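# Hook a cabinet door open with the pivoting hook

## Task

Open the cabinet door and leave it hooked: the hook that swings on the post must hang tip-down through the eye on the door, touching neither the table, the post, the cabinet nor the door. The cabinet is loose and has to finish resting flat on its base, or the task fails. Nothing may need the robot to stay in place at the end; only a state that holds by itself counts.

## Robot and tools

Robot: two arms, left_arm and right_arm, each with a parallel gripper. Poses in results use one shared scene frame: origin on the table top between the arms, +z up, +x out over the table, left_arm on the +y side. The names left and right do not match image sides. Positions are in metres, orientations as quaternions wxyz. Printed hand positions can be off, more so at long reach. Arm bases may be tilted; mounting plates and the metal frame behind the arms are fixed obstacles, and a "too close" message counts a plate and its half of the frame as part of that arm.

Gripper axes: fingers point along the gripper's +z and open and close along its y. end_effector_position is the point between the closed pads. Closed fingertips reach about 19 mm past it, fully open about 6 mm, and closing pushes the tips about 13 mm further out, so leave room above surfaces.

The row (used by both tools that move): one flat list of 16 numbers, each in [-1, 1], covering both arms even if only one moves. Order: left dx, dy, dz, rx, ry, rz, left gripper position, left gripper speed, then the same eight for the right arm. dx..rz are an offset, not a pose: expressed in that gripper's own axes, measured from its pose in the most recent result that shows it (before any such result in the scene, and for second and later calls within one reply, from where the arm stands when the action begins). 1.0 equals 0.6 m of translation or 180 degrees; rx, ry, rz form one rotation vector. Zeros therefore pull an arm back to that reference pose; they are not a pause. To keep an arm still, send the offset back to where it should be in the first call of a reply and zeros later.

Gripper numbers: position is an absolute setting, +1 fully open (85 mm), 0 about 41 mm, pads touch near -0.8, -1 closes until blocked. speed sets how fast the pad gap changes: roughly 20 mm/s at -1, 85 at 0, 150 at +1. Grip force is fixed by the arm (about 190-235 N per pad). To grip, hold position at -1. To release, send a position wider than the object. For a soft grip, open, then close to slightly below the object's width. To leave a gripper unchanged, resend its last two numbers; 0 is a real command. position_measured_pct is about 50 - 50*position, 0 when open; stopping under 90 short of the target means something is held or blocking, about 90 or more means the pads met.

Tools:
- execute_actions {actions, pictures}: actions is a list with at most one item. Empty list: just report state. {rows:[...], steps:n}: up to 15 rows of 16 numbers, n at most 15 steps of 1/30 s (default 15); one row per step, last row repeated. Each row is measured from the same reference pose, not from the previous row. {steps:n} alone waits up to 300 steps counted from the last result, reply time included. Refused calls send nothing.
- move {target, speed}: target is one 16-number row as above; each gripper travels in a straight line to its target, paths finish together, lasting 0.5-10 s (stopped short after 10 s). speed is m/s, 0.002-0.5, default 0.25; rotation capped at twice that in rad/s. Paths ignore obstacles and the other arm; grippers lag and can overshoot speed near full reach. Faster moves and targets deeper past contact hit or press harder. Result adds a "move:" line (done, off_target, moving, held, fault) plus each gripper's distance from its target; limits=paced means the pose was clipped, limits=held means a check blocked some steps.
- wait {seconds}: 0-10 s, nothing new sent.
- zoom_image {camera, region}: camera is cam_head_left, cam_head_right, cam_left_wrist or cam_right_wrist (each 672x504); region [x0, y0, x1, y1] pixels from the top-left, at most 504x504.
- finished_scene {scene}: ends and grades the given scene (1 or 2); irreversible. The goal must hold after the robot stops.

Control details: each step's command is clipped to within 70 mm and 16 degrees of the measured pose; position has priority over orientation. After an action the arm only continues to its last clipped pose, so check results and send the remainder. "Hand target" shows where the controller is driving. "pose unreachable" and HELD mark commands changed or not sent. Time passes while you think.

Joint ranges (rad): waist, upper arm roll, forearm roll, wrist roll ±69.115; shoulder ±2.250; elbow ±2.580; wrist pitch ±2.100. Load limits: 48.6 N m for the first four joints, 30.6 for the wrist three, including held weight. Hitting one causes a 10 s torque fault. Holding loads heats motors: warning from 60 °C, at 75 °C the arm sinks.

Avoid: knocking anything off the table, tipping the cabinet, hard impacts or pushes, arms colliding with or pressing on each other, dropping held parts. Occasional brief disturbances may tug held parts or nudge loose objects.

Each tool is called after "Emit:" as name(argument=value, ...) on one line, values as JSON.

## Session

Emit:
execute_actions(actions=[])

Scene clock: 0.00 s of 4360.00 s.
left_arm: end_effector_position=(+0.4762, +0.7453, +0.2597) position_measured_pct=0.0 end_effector_quat_wxyz=(+0.382, -0.024, +0.924, +0.009) | right_arm: end_effector_position=(+0.6327, -0.4644, +0.3367) position_measured_pct=0.0 end_effector_quat_wxyz=(+0.020, -0.537, +0.843, -0.026)
Joint positions: left_arm=[-1.61   0.129  0.861  2.121  2.042  0.335 -1.389] | right_arm=[-0.075  0.428 -0.089  1.24   0.718  1.307  2.277]
Joint velocities: left_arm=[-0.    -0.    -0.     0.001 -0.    -0.001  0.001] | right_arm=[ 0.    -0.     0.    -0.     0.    -0.     0.002]
Motor temperatures (°C, as the motors report them): left_arm=[35 39 31 34 38 38 40] | right_arm=[33 31 30 32 37 38 36]
Hand target (left_arm): +0.476, +0.745, +0.260; +0.382, -0.024, +0.924, +0.009
Hand target (right_arm): +0.633, -0.464, +0.337; +0.020, -0.537, +0.843, -0.026

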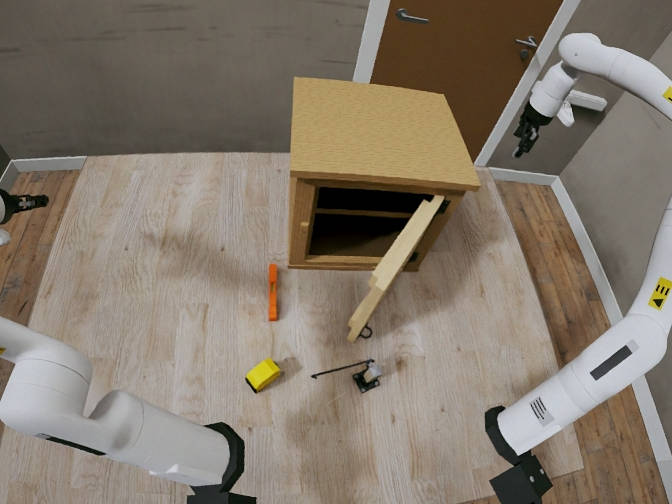

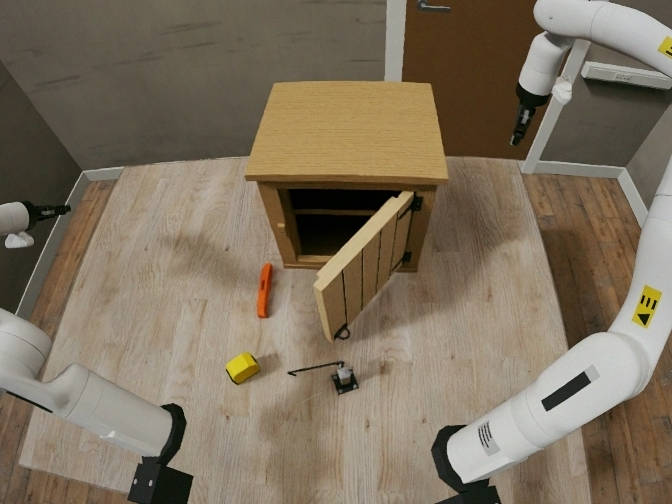

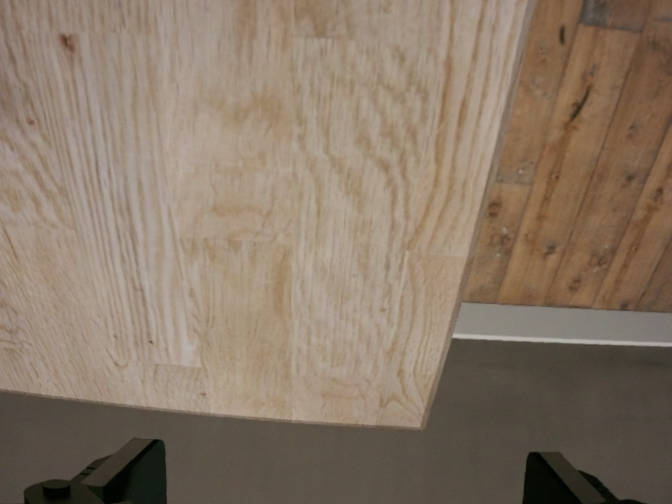

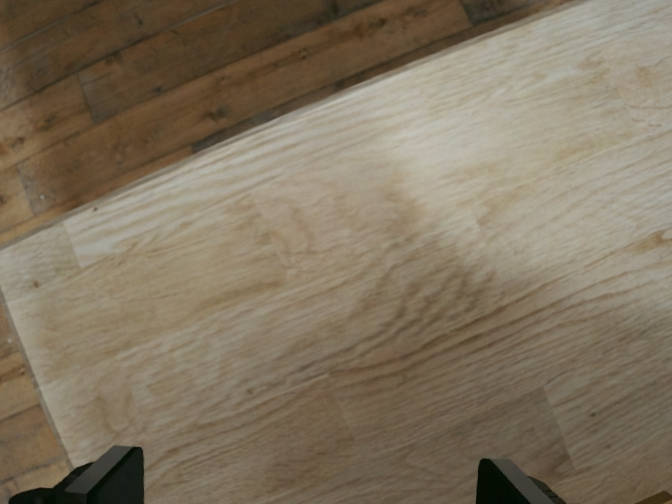

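Emit:
move(target=[0.307,-0.718,-0.398,0.201,0.192,0.488,1,0,-0.315,0.76,-0.355,0,0,0.594,1,0], speed=0.3)

Scene clock: 22.07 s of 4360.00 s.
left_arm: end_effector_position=(+0.1992, +0.3006, +0.2986) position_measured_pct=0.0 end_effector_quat_wxyz=(+0.001, +0.708, +0.706, +0.001) | right_arm: end_effector_position=(+0.2881, -0.0964, +0.5208) position_measured_pct=0.0 end_effector_quat_wxyz=(+0.035, +0.358, +0.933, +0.000)
Joint positions: left_arm=[-1.214 -1.262  1.343  2.47   0.775  0.968 -0.458] | right_arm=[-1.141  0.577 -0.128  1.479  0.529  1.629 -0.69 ]
Joint velocities: left_arm=[ 0.009 -0.009  0.004 -0.001 -0.004 -0.002  0.007] | right_arm=[-0.006  0.006 -0.004 -0.002  0.002 -0.001 -0.003]
Motor temperatures (°C, as the motors report them): left_arm=[35 39 31 34 38 38 40] | right_arm=[33 32 30 33 37 38 36]
Hand target (left_arm): +0.199, +0.301, +0.299; +0.001, +0.708, +0.706, +0.001
Hand target (right_arm): +0.288, -0.096, +0.521; +0.035, +0.358, +0.933, +0.000
Off the commanded pose (left_arm): 0.001 m, 0 deg.
Off the commanded pose (right_arm): 0.001 m, 0 deg.
After step 90, 15.53 s passed at rest.
move: done

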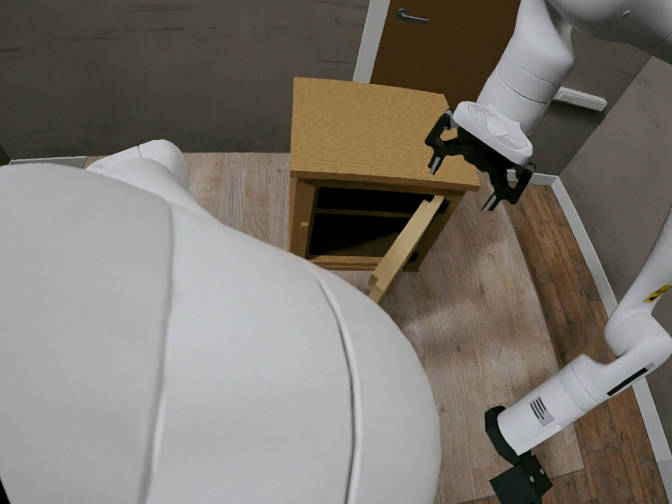

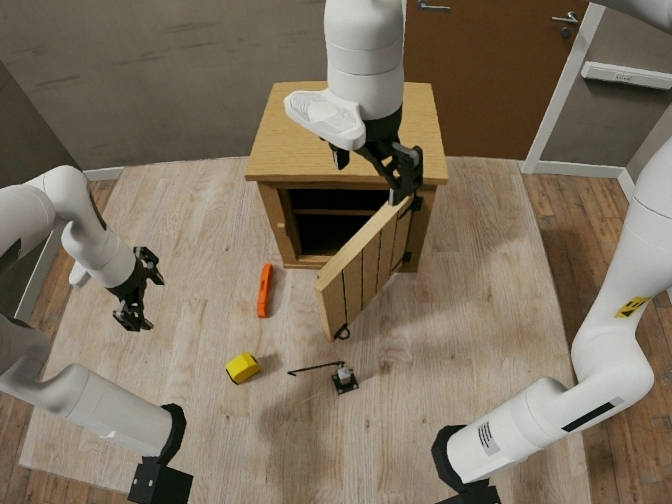

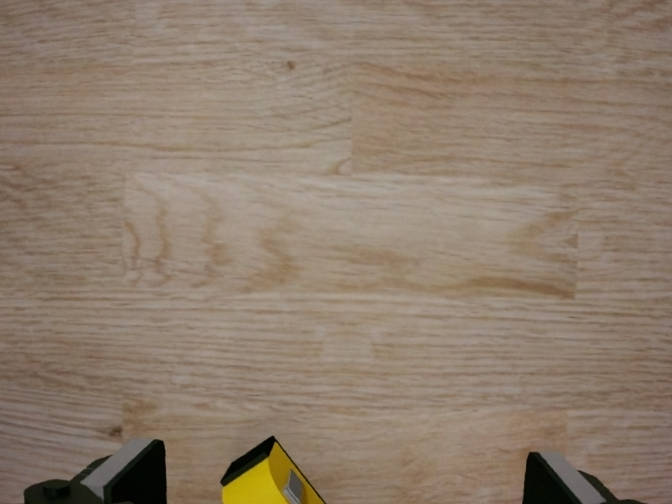

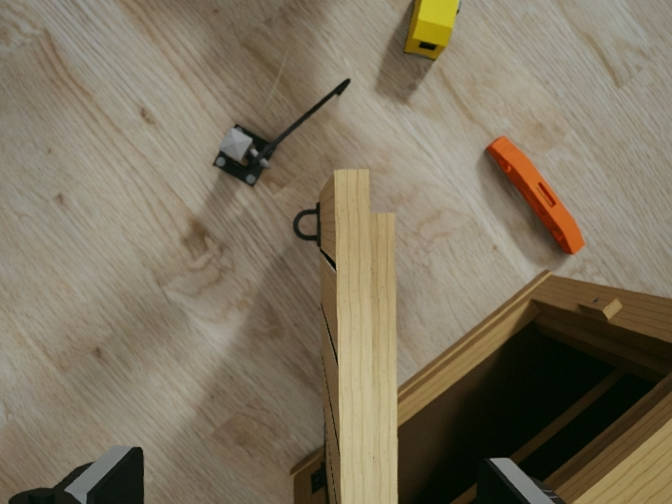

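Emit:
move(target=[-0.5,-0.167,0.083,0,0,0,1,0,0.067,0.037,0.23,0.008,0.021,0,1,0], speed=0.25)

Scene clock: 35.47 s of 4360.00 s.
left_arm: end_effector_position=(+0.0979, +0.0006, +0.2486) position_measured_pct=0.0 end_effector_quat_wxyz=(+0.001, +0.708, +0.706, -0.001) | right_arm: end_effector_position=(+0.2818, -0.0564, +0.3812) position_measured_pct=0.0 end_effector_quat_wxyz=(-0.001, +0.358, +0.934, +0.001)
Joint positions: left_arm=[-0.949 -1.705  1.87   1.86   1.135  1.309  0.4  ] | right_arm=[-1.012  0.718 -0.109  1.695  0.569  1.247 -0.757]
Joint velocities: left_arm=[-0.003 -0.005  0.002 -0.004 -0.002 -0.002  0.002] | right_arm=[ 0.001  0.001  0.001  0.    -0.    -0.001  0.   ]
Motor temperatures (°C, as the motors report them): left_arm=[35 38 31 34 38 38 40] | right_arm=[33 32 30 33 37 38 36]
Hand target (left_arm): +0.098, +0.001, +0.248; +0.001, +0.708, +0.706, -0.001
Hand target (right_arm): +0.282, -0.056, +0.381; -0.001, +0.358, +0.934, +0.001
Off the commanded pose (left_arm): 0.000 m, 0 deg.
Off the commanded pose (right_arm): 0.000 m, 0 deg.
After step 90, 8.63 s passed at rest.
move: done

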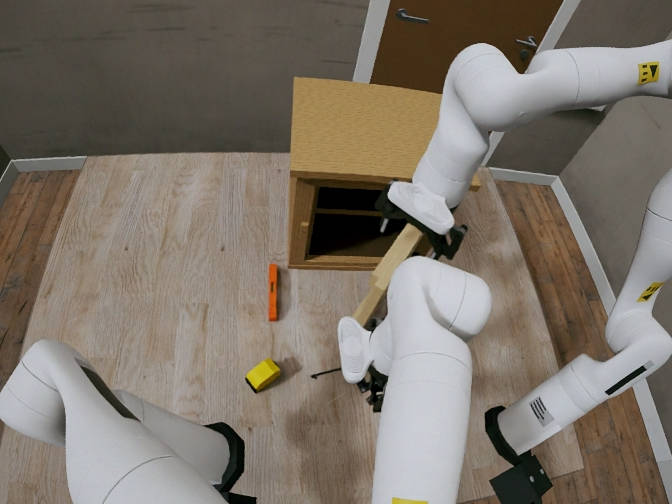

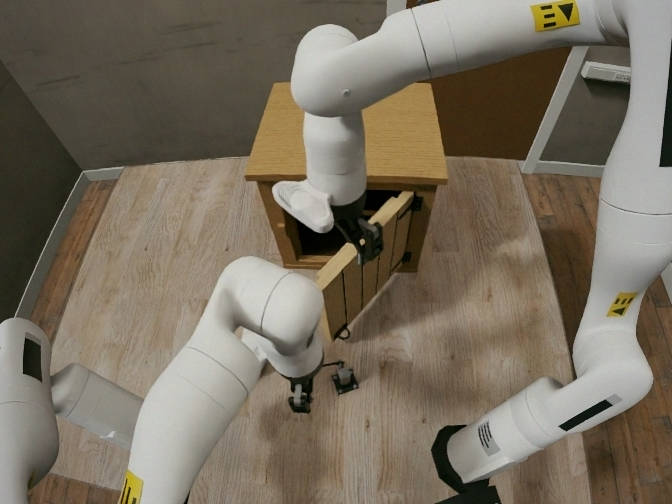

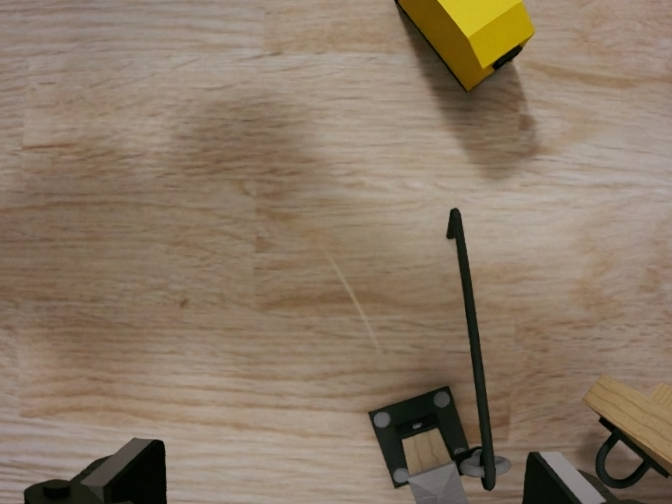

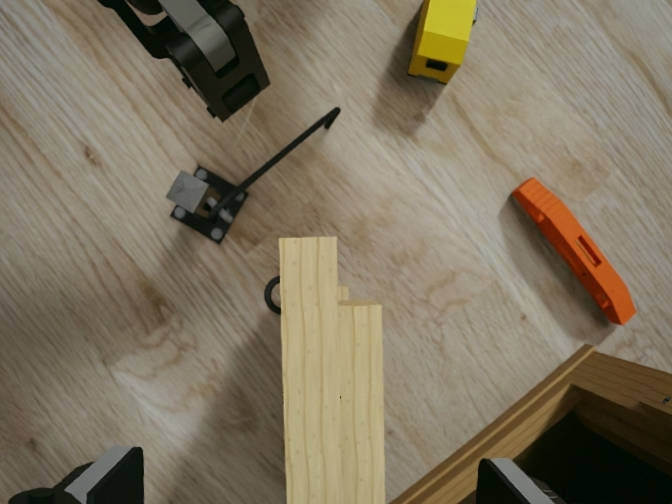

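Emit:
move(target=[0,0,0,0,0,0,1,0,0,0.012,0.15,0,0,0,1,0], speed=0.1)

Emit:
move(target=[0,0,0,0,0,0,1,0,0,0,0,0,0,0,0.15,-0.3], speed=0.1)

Emit:
move(target=[0,0,0,0,0,0,1,0,-0.0167,0.082,0,0,0,0.083,0.15,-0.3], speed=0.06)

Scene clock: 56.17 s of 4360.00 s.
left_arm: end_effector_position=(+0.0979, +0.0006, +0.2486) position_measured_pct=0.0 end_effector_quat_wxyz=(+0.001, +0.708, +0.706, -0.001) | right_arm: end_effector_position=(+0.2863, -0.0508, +0.2915) position_measured_pct=0.0 end_effector_quat_wxyz=(-0.001, +0.358, +0.934, +0.001)
Joint positions: left_arm=[-0.949 -1.705  1.87   1.86   1.136  1.309  0.4  ] | right_arm=[-0.945  0.829 -0.062  1.806  0.669  1.021 -0.821]
Joint velocities: left_arm=[-0.     0.001  0.     0.001  0.     0.001 -0.001] | right_arm=[ 0.001  0.003  0.001  0.001 -0.    -0.     0.   ]
Motor temperatures (°C, as the motors report them): left_arm=[35 39 31 34 38 38 40] | right_arm=[33 32 30 33 37 38 36]
Hand target (left_arm): +0.098, +0.001, +0.249; +0.001, +0.708, +0.706, -0.001
Hand target (right_arm): +0.286, -0.051, +0.291; -0.001, +0.358, +0.934, +0.001
Off the commanded pose (left_arm): 0.000 m, 0 deg.
Off the commanded pose (right_arm): 0.000 m, 0 deg.
After step 90, 16.47 s passed at rest.
move: done

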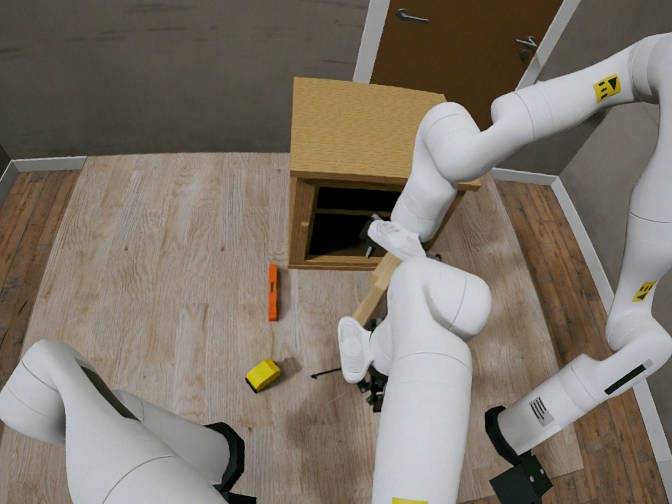

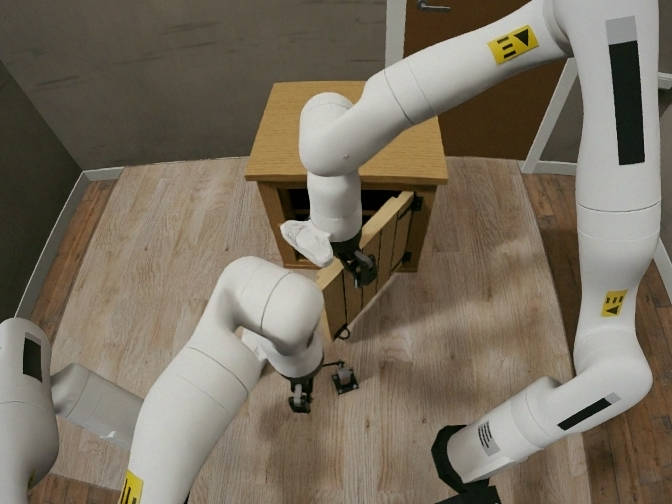

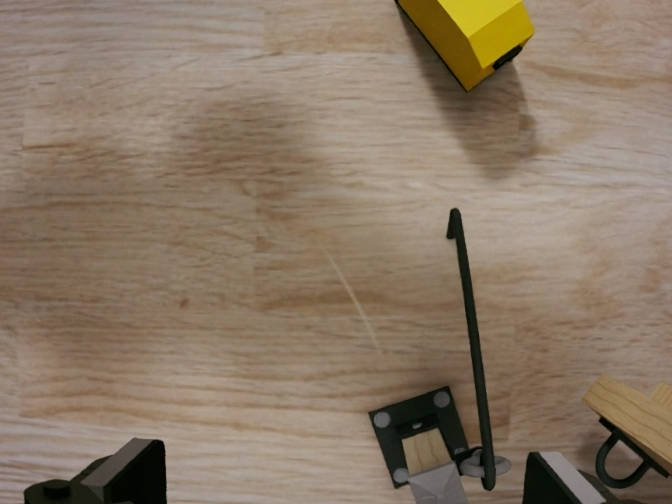

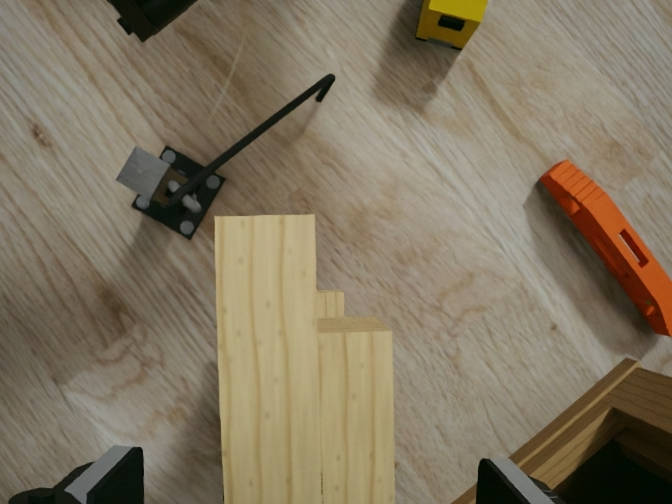

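Scene clock: 57.13 s of 4360.00 s.
left_arm: end_effector_position=(+0.0979, +0.0006, +0.2486) position_measured_pct=0.0 end_effector_quat_wxyz=(+0.001, +0.708, +0.706, -0.001) | right_arm: end_effector_position=(+0.2863, -0.0508, +0.2915) position_measured_pct=42.5 end_effector_quat_wxyz=(-0.001, +0.358, +0.934, +0.001)
Joint positions: left_arm=[-0.949 -1.705  1.87   1.86   1.136  1.309  0.4  ] | right_arm=[-0.945  0.829 -0.062  1.806  0.669  1.021 -0.821]
Joint velocities: left_arm=[ 0.    -0.     0.    -0.002  0.     0.001  0.   ] | right_arm=[-0.    -0.    -0.001 -0.     0.     0.     0.001]
Motor temperatures (°C, as the motors report them): left_arm=[35 39 31 34 38 38 40] | right_arm=[33 32 30 33 37 38 36]
Hand target (left_arm): +0.098, +0.001, +0.249; +0.001, +0.708, +0.706, -0.001
Hand target (right_arm): +0.286, -0.051, +0.292; -0.001, +0.358, +0.934, +0.001
Off the commanded pose (left_arm): 0.000 m, 0 deg.
Off the commanded pose (right_arm): 0.000 m, 0 deg.
move: done

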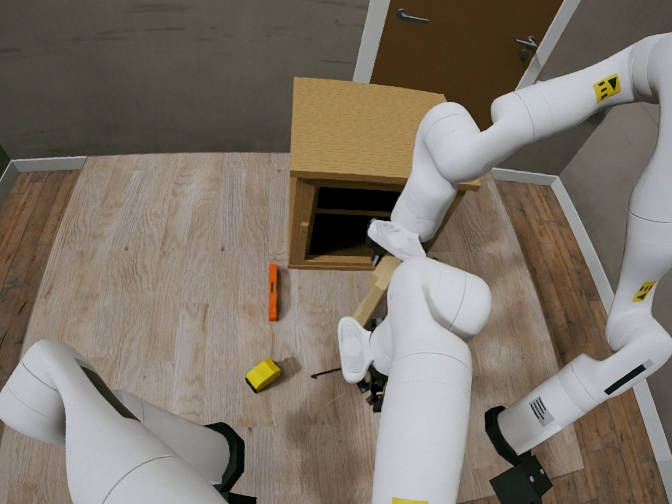

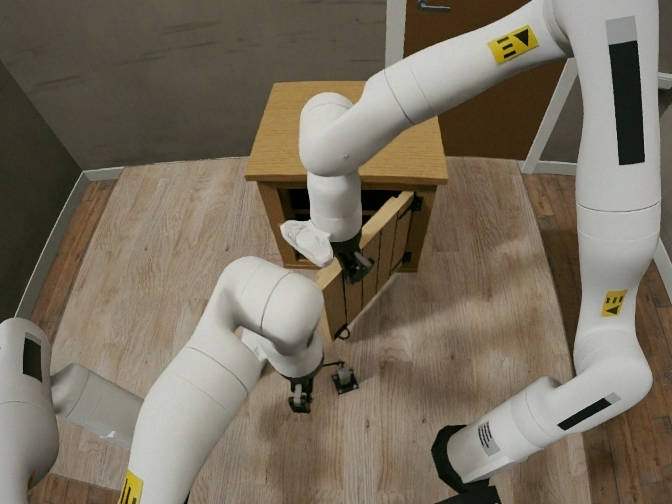

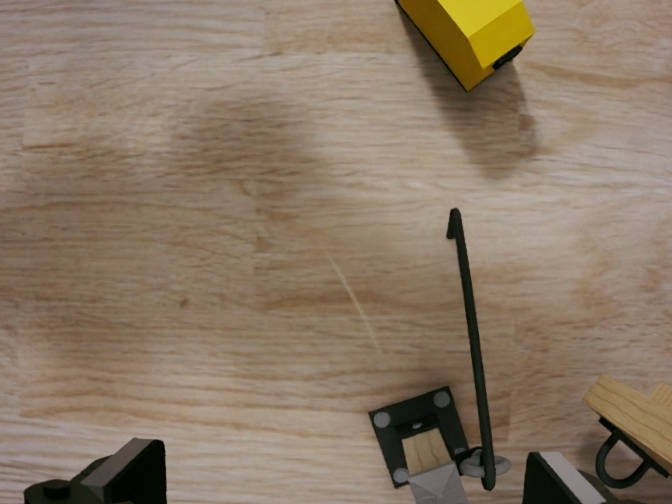

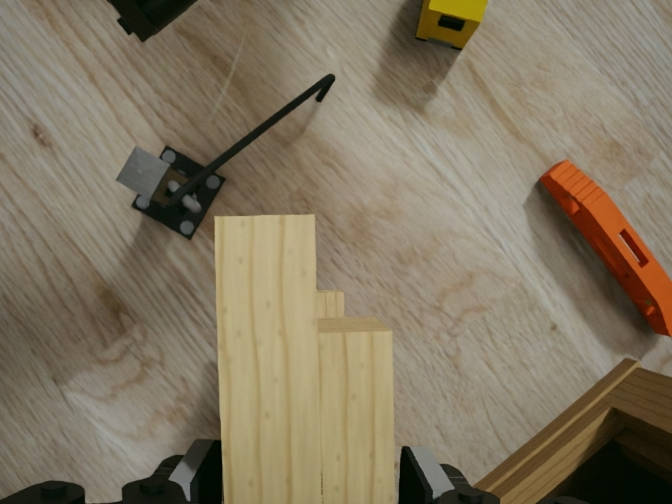

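Scene clock: 59.53 s of 4360.00 s.
left_arm: end_effector_position=(+0.0979, +0.0006, +0.2486) position_measured_pct=0.0 end_effector_quat_wxyz=(+0.001, +0.708, +0.706, -0.001) | right_arm: end_effector_position=(+0.3267, -0.0210, +0.2916) position_measured_pct=42.5 end_effector_quat_wxyz=(-0.001, +0.476, +0.879, +0.001)
Joint positions: left_arm=[-0.949 -1.705  1.87   1.86   1.136  1.309  0.4  ] | right_arm=[-0.939  0.891  0.002  1.64   0.619  1.064 -0.948]
Joint velocities: left_arm=[-0.001  0.    -0.     0.001  0.     0.     0.   ] | right_arm=[-0.     0.002 -0.    -0.002 -0.001  0.001  0.002]
Motor temperatures (°C, as the motors report them): left_arm=[35 39 31 34 38 38 40] | right_arm=[33 32 30 33 37 38 36]
Hand target (left_arm): +0.098, +0.001, +0.249; +0.001, +0.708, +0.706, -0.001
Hand target (right_arm): +0.327, -0.021, +0.292; -0.001, +0.476, +0.879, +0.001
Off the commanded pose (left_arm): 0.000 m, 0 deg.
Off the commanded pose (right_arm): 0.000 m, 0 deg.
move: done

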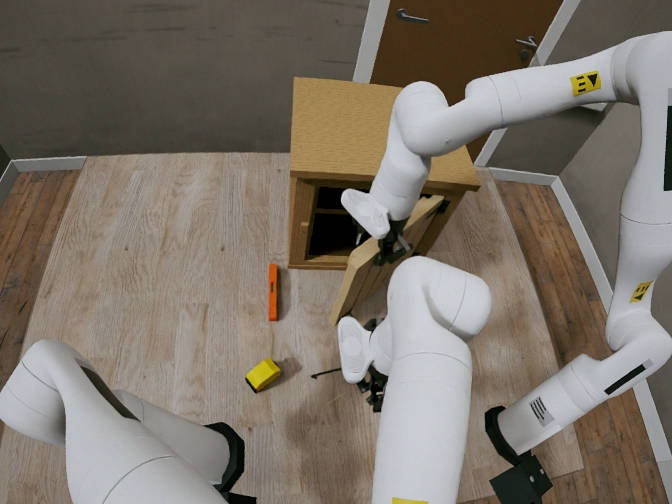

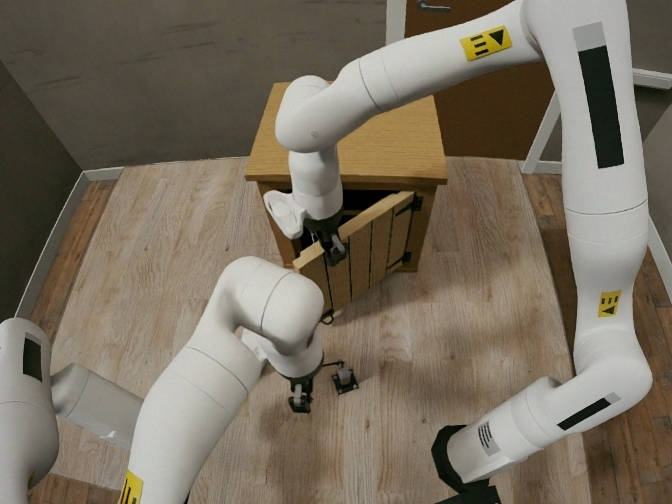

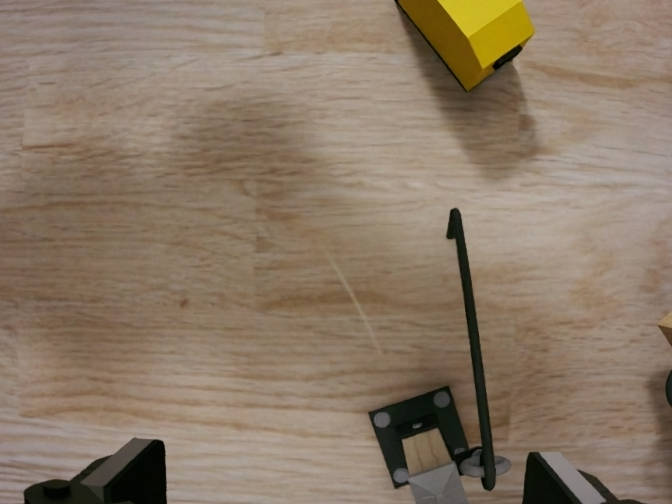

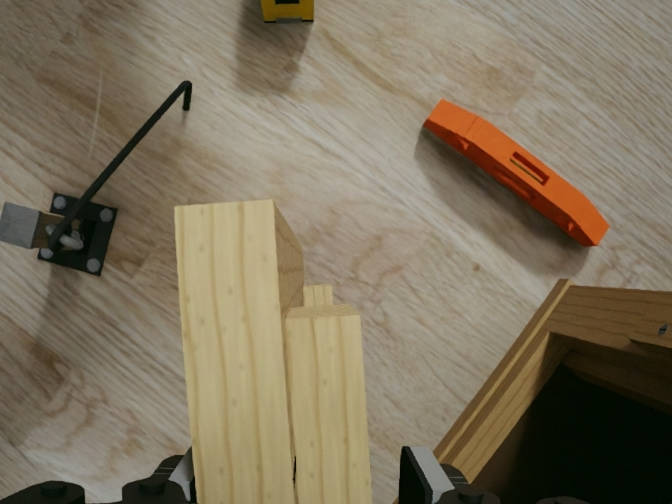

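Emit:
move(target=[0.003,0.115,0.2,0,0,-0.017,0,0,-0.004,0.02,0,0,0,0.008,0.15,-0.3], speed=0.08)

Emit:
move(target=[0,0,0,0,0,0,0,0,0,0,0,0,0,0,-0.2,-0.8], speed=0.08)

Scene clock: 75.83 s of 4360.00 s.
left_arm: end_effector_position=(+0.1669, +0.0023, +0.1289) position_measured_pct=49.6 end_effector_quat_wxyz=(+0.001, +0.689, +0.725, -0.001) | right_arm: end_effector_position=(+0.3381, -0.0165, +0.2916) position_measured_pct=42.5 end_effector_quat_wxyz=(-0.001, +0.487, +0.873, +0.001)
Joint positions: left_arm=[-1.16  -1.891  1.963  1.849  1.348  1.129  0.243] | right_arm=[-0.928  0.903  0.009  1.601  0.613  1.078 -0.943]
Joint velocities: left_arm=[-0.005 -0.003  0.    -0.    -0.    -0.003  0.001] | right_arm=[ 0.     0.     0.    -0.     0.    -0.001  0.001]
Motor temperatures (°C, as the motors report them): left_arm=[35 39 31 34 38 38 40] | right_arm=[33 32 30 33 37 38 36]
Hand target (left_arm): +0.167, +0.002, +0.129; +0.001, +0.689, +0.725, -0.001
Hand target (right_arm): +0.338, -0.016, +0.292; -0.001, +0.487, +0.873, +0.001
Off the commanded pose (left_arm): 0.001 m, 0 deg.
Off the commanded pose (right_arm): 0.000 m, 0 deg.
After step 90, 11.27 s passed at rest.
move: done

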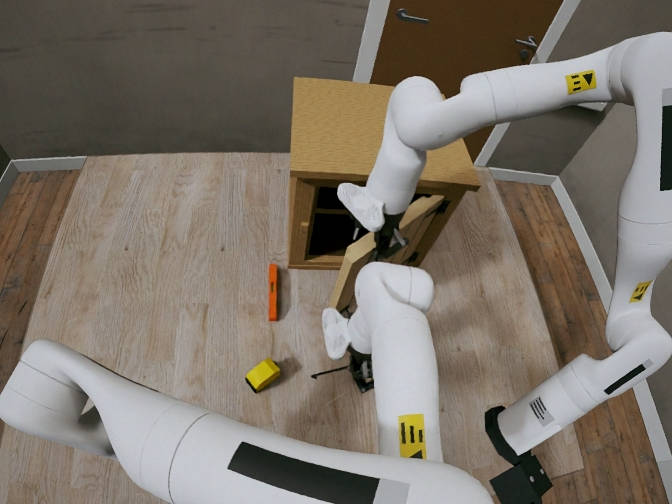

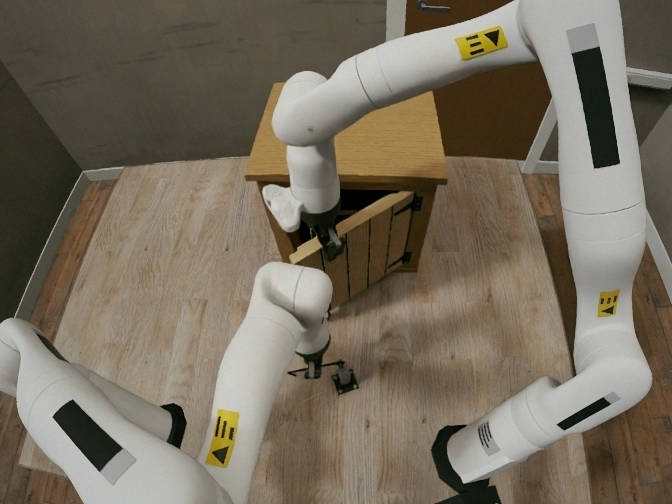

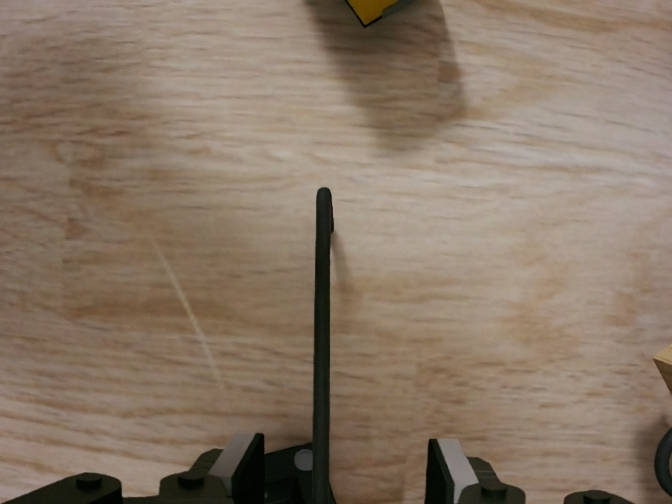

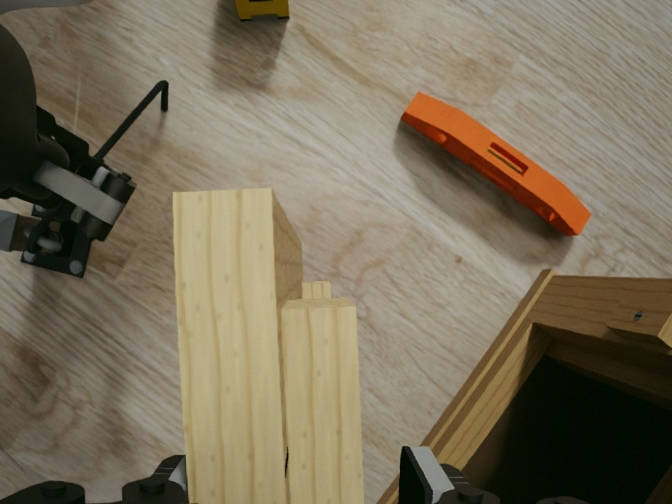

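Scene clock: 76.53 s of 4360.00 s.
left_arm: end_effector_position=(+0.1669, +0.0023, +0.1289) position_measured_pct=49.6 end_effector_quat_wxyz=(+0.001, +0.689, +0.725, -0.001) | right_arm: end_effector_position=(+0.3388, -0.0160, +0.2919) position_measured_pct=56.0 end_effector_quat_wxyz=(-0.000, +0.487, +0.874, +0.002)
Joint positions: left_arm=[-1.16  -1.891  1.963  1.849  1.348  1.129  0.243] | right_arm=[-0.928  0.902  0.009  1.6    0.615  1.077 -0.942]
Joint velocities: left_arm=[-0.001 -0.    -0.     0.     0.    -0.001 -0.001] | right_arm=[-0.    -0.    -0.    -0.    -0.     0.001 -0.001]
Motor temperatures (°C, as the motors report them): left_arm=[35 39 31 34 38 38 40] | right_arm=[33 32 30 33 37 38 36]
Hand target (left_arm): +0.167, +0.002, +0.129; +0.001, +0.689, +0.725, -0.001
Hand target (right_arm): +0.338, -0.016, +0.292; -0.001, +0.487, +0.873, +0.001
Off the commanded pose (left_arm): 0.000 m, 0 deg.
Off the commanded pose (right_arm): 0.001 m, 0 deg.
move: done

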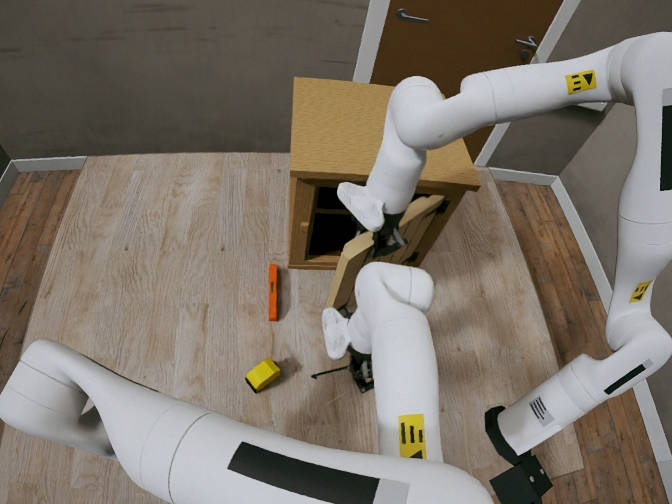

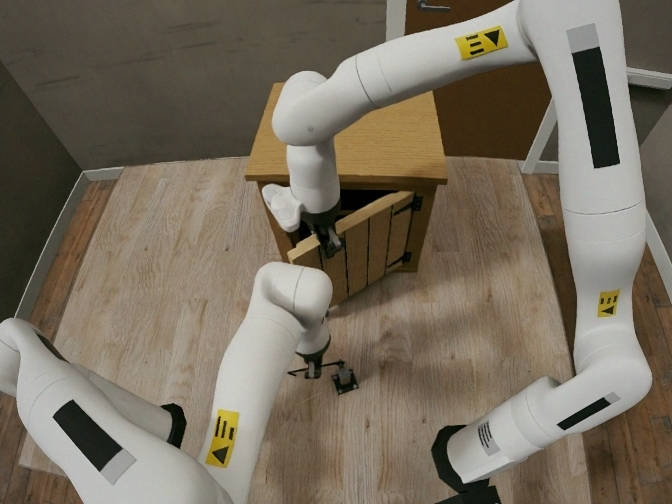

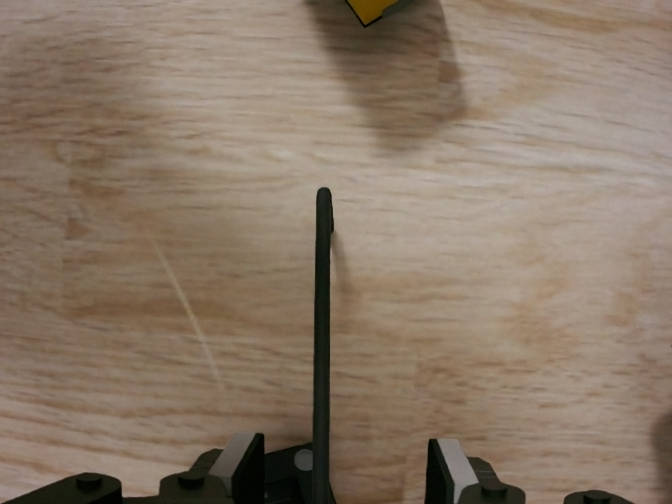

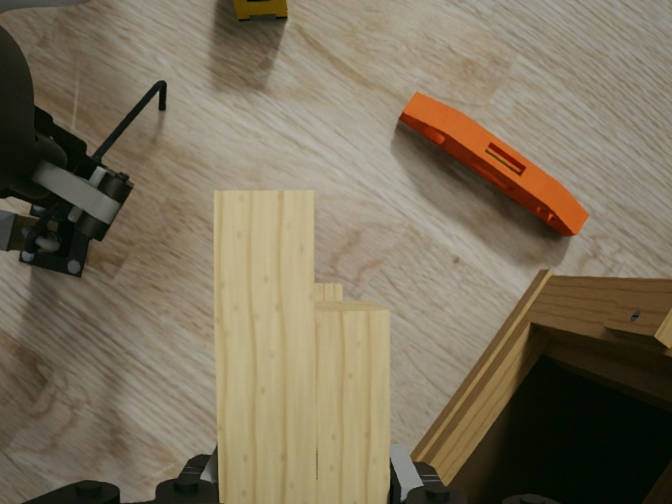

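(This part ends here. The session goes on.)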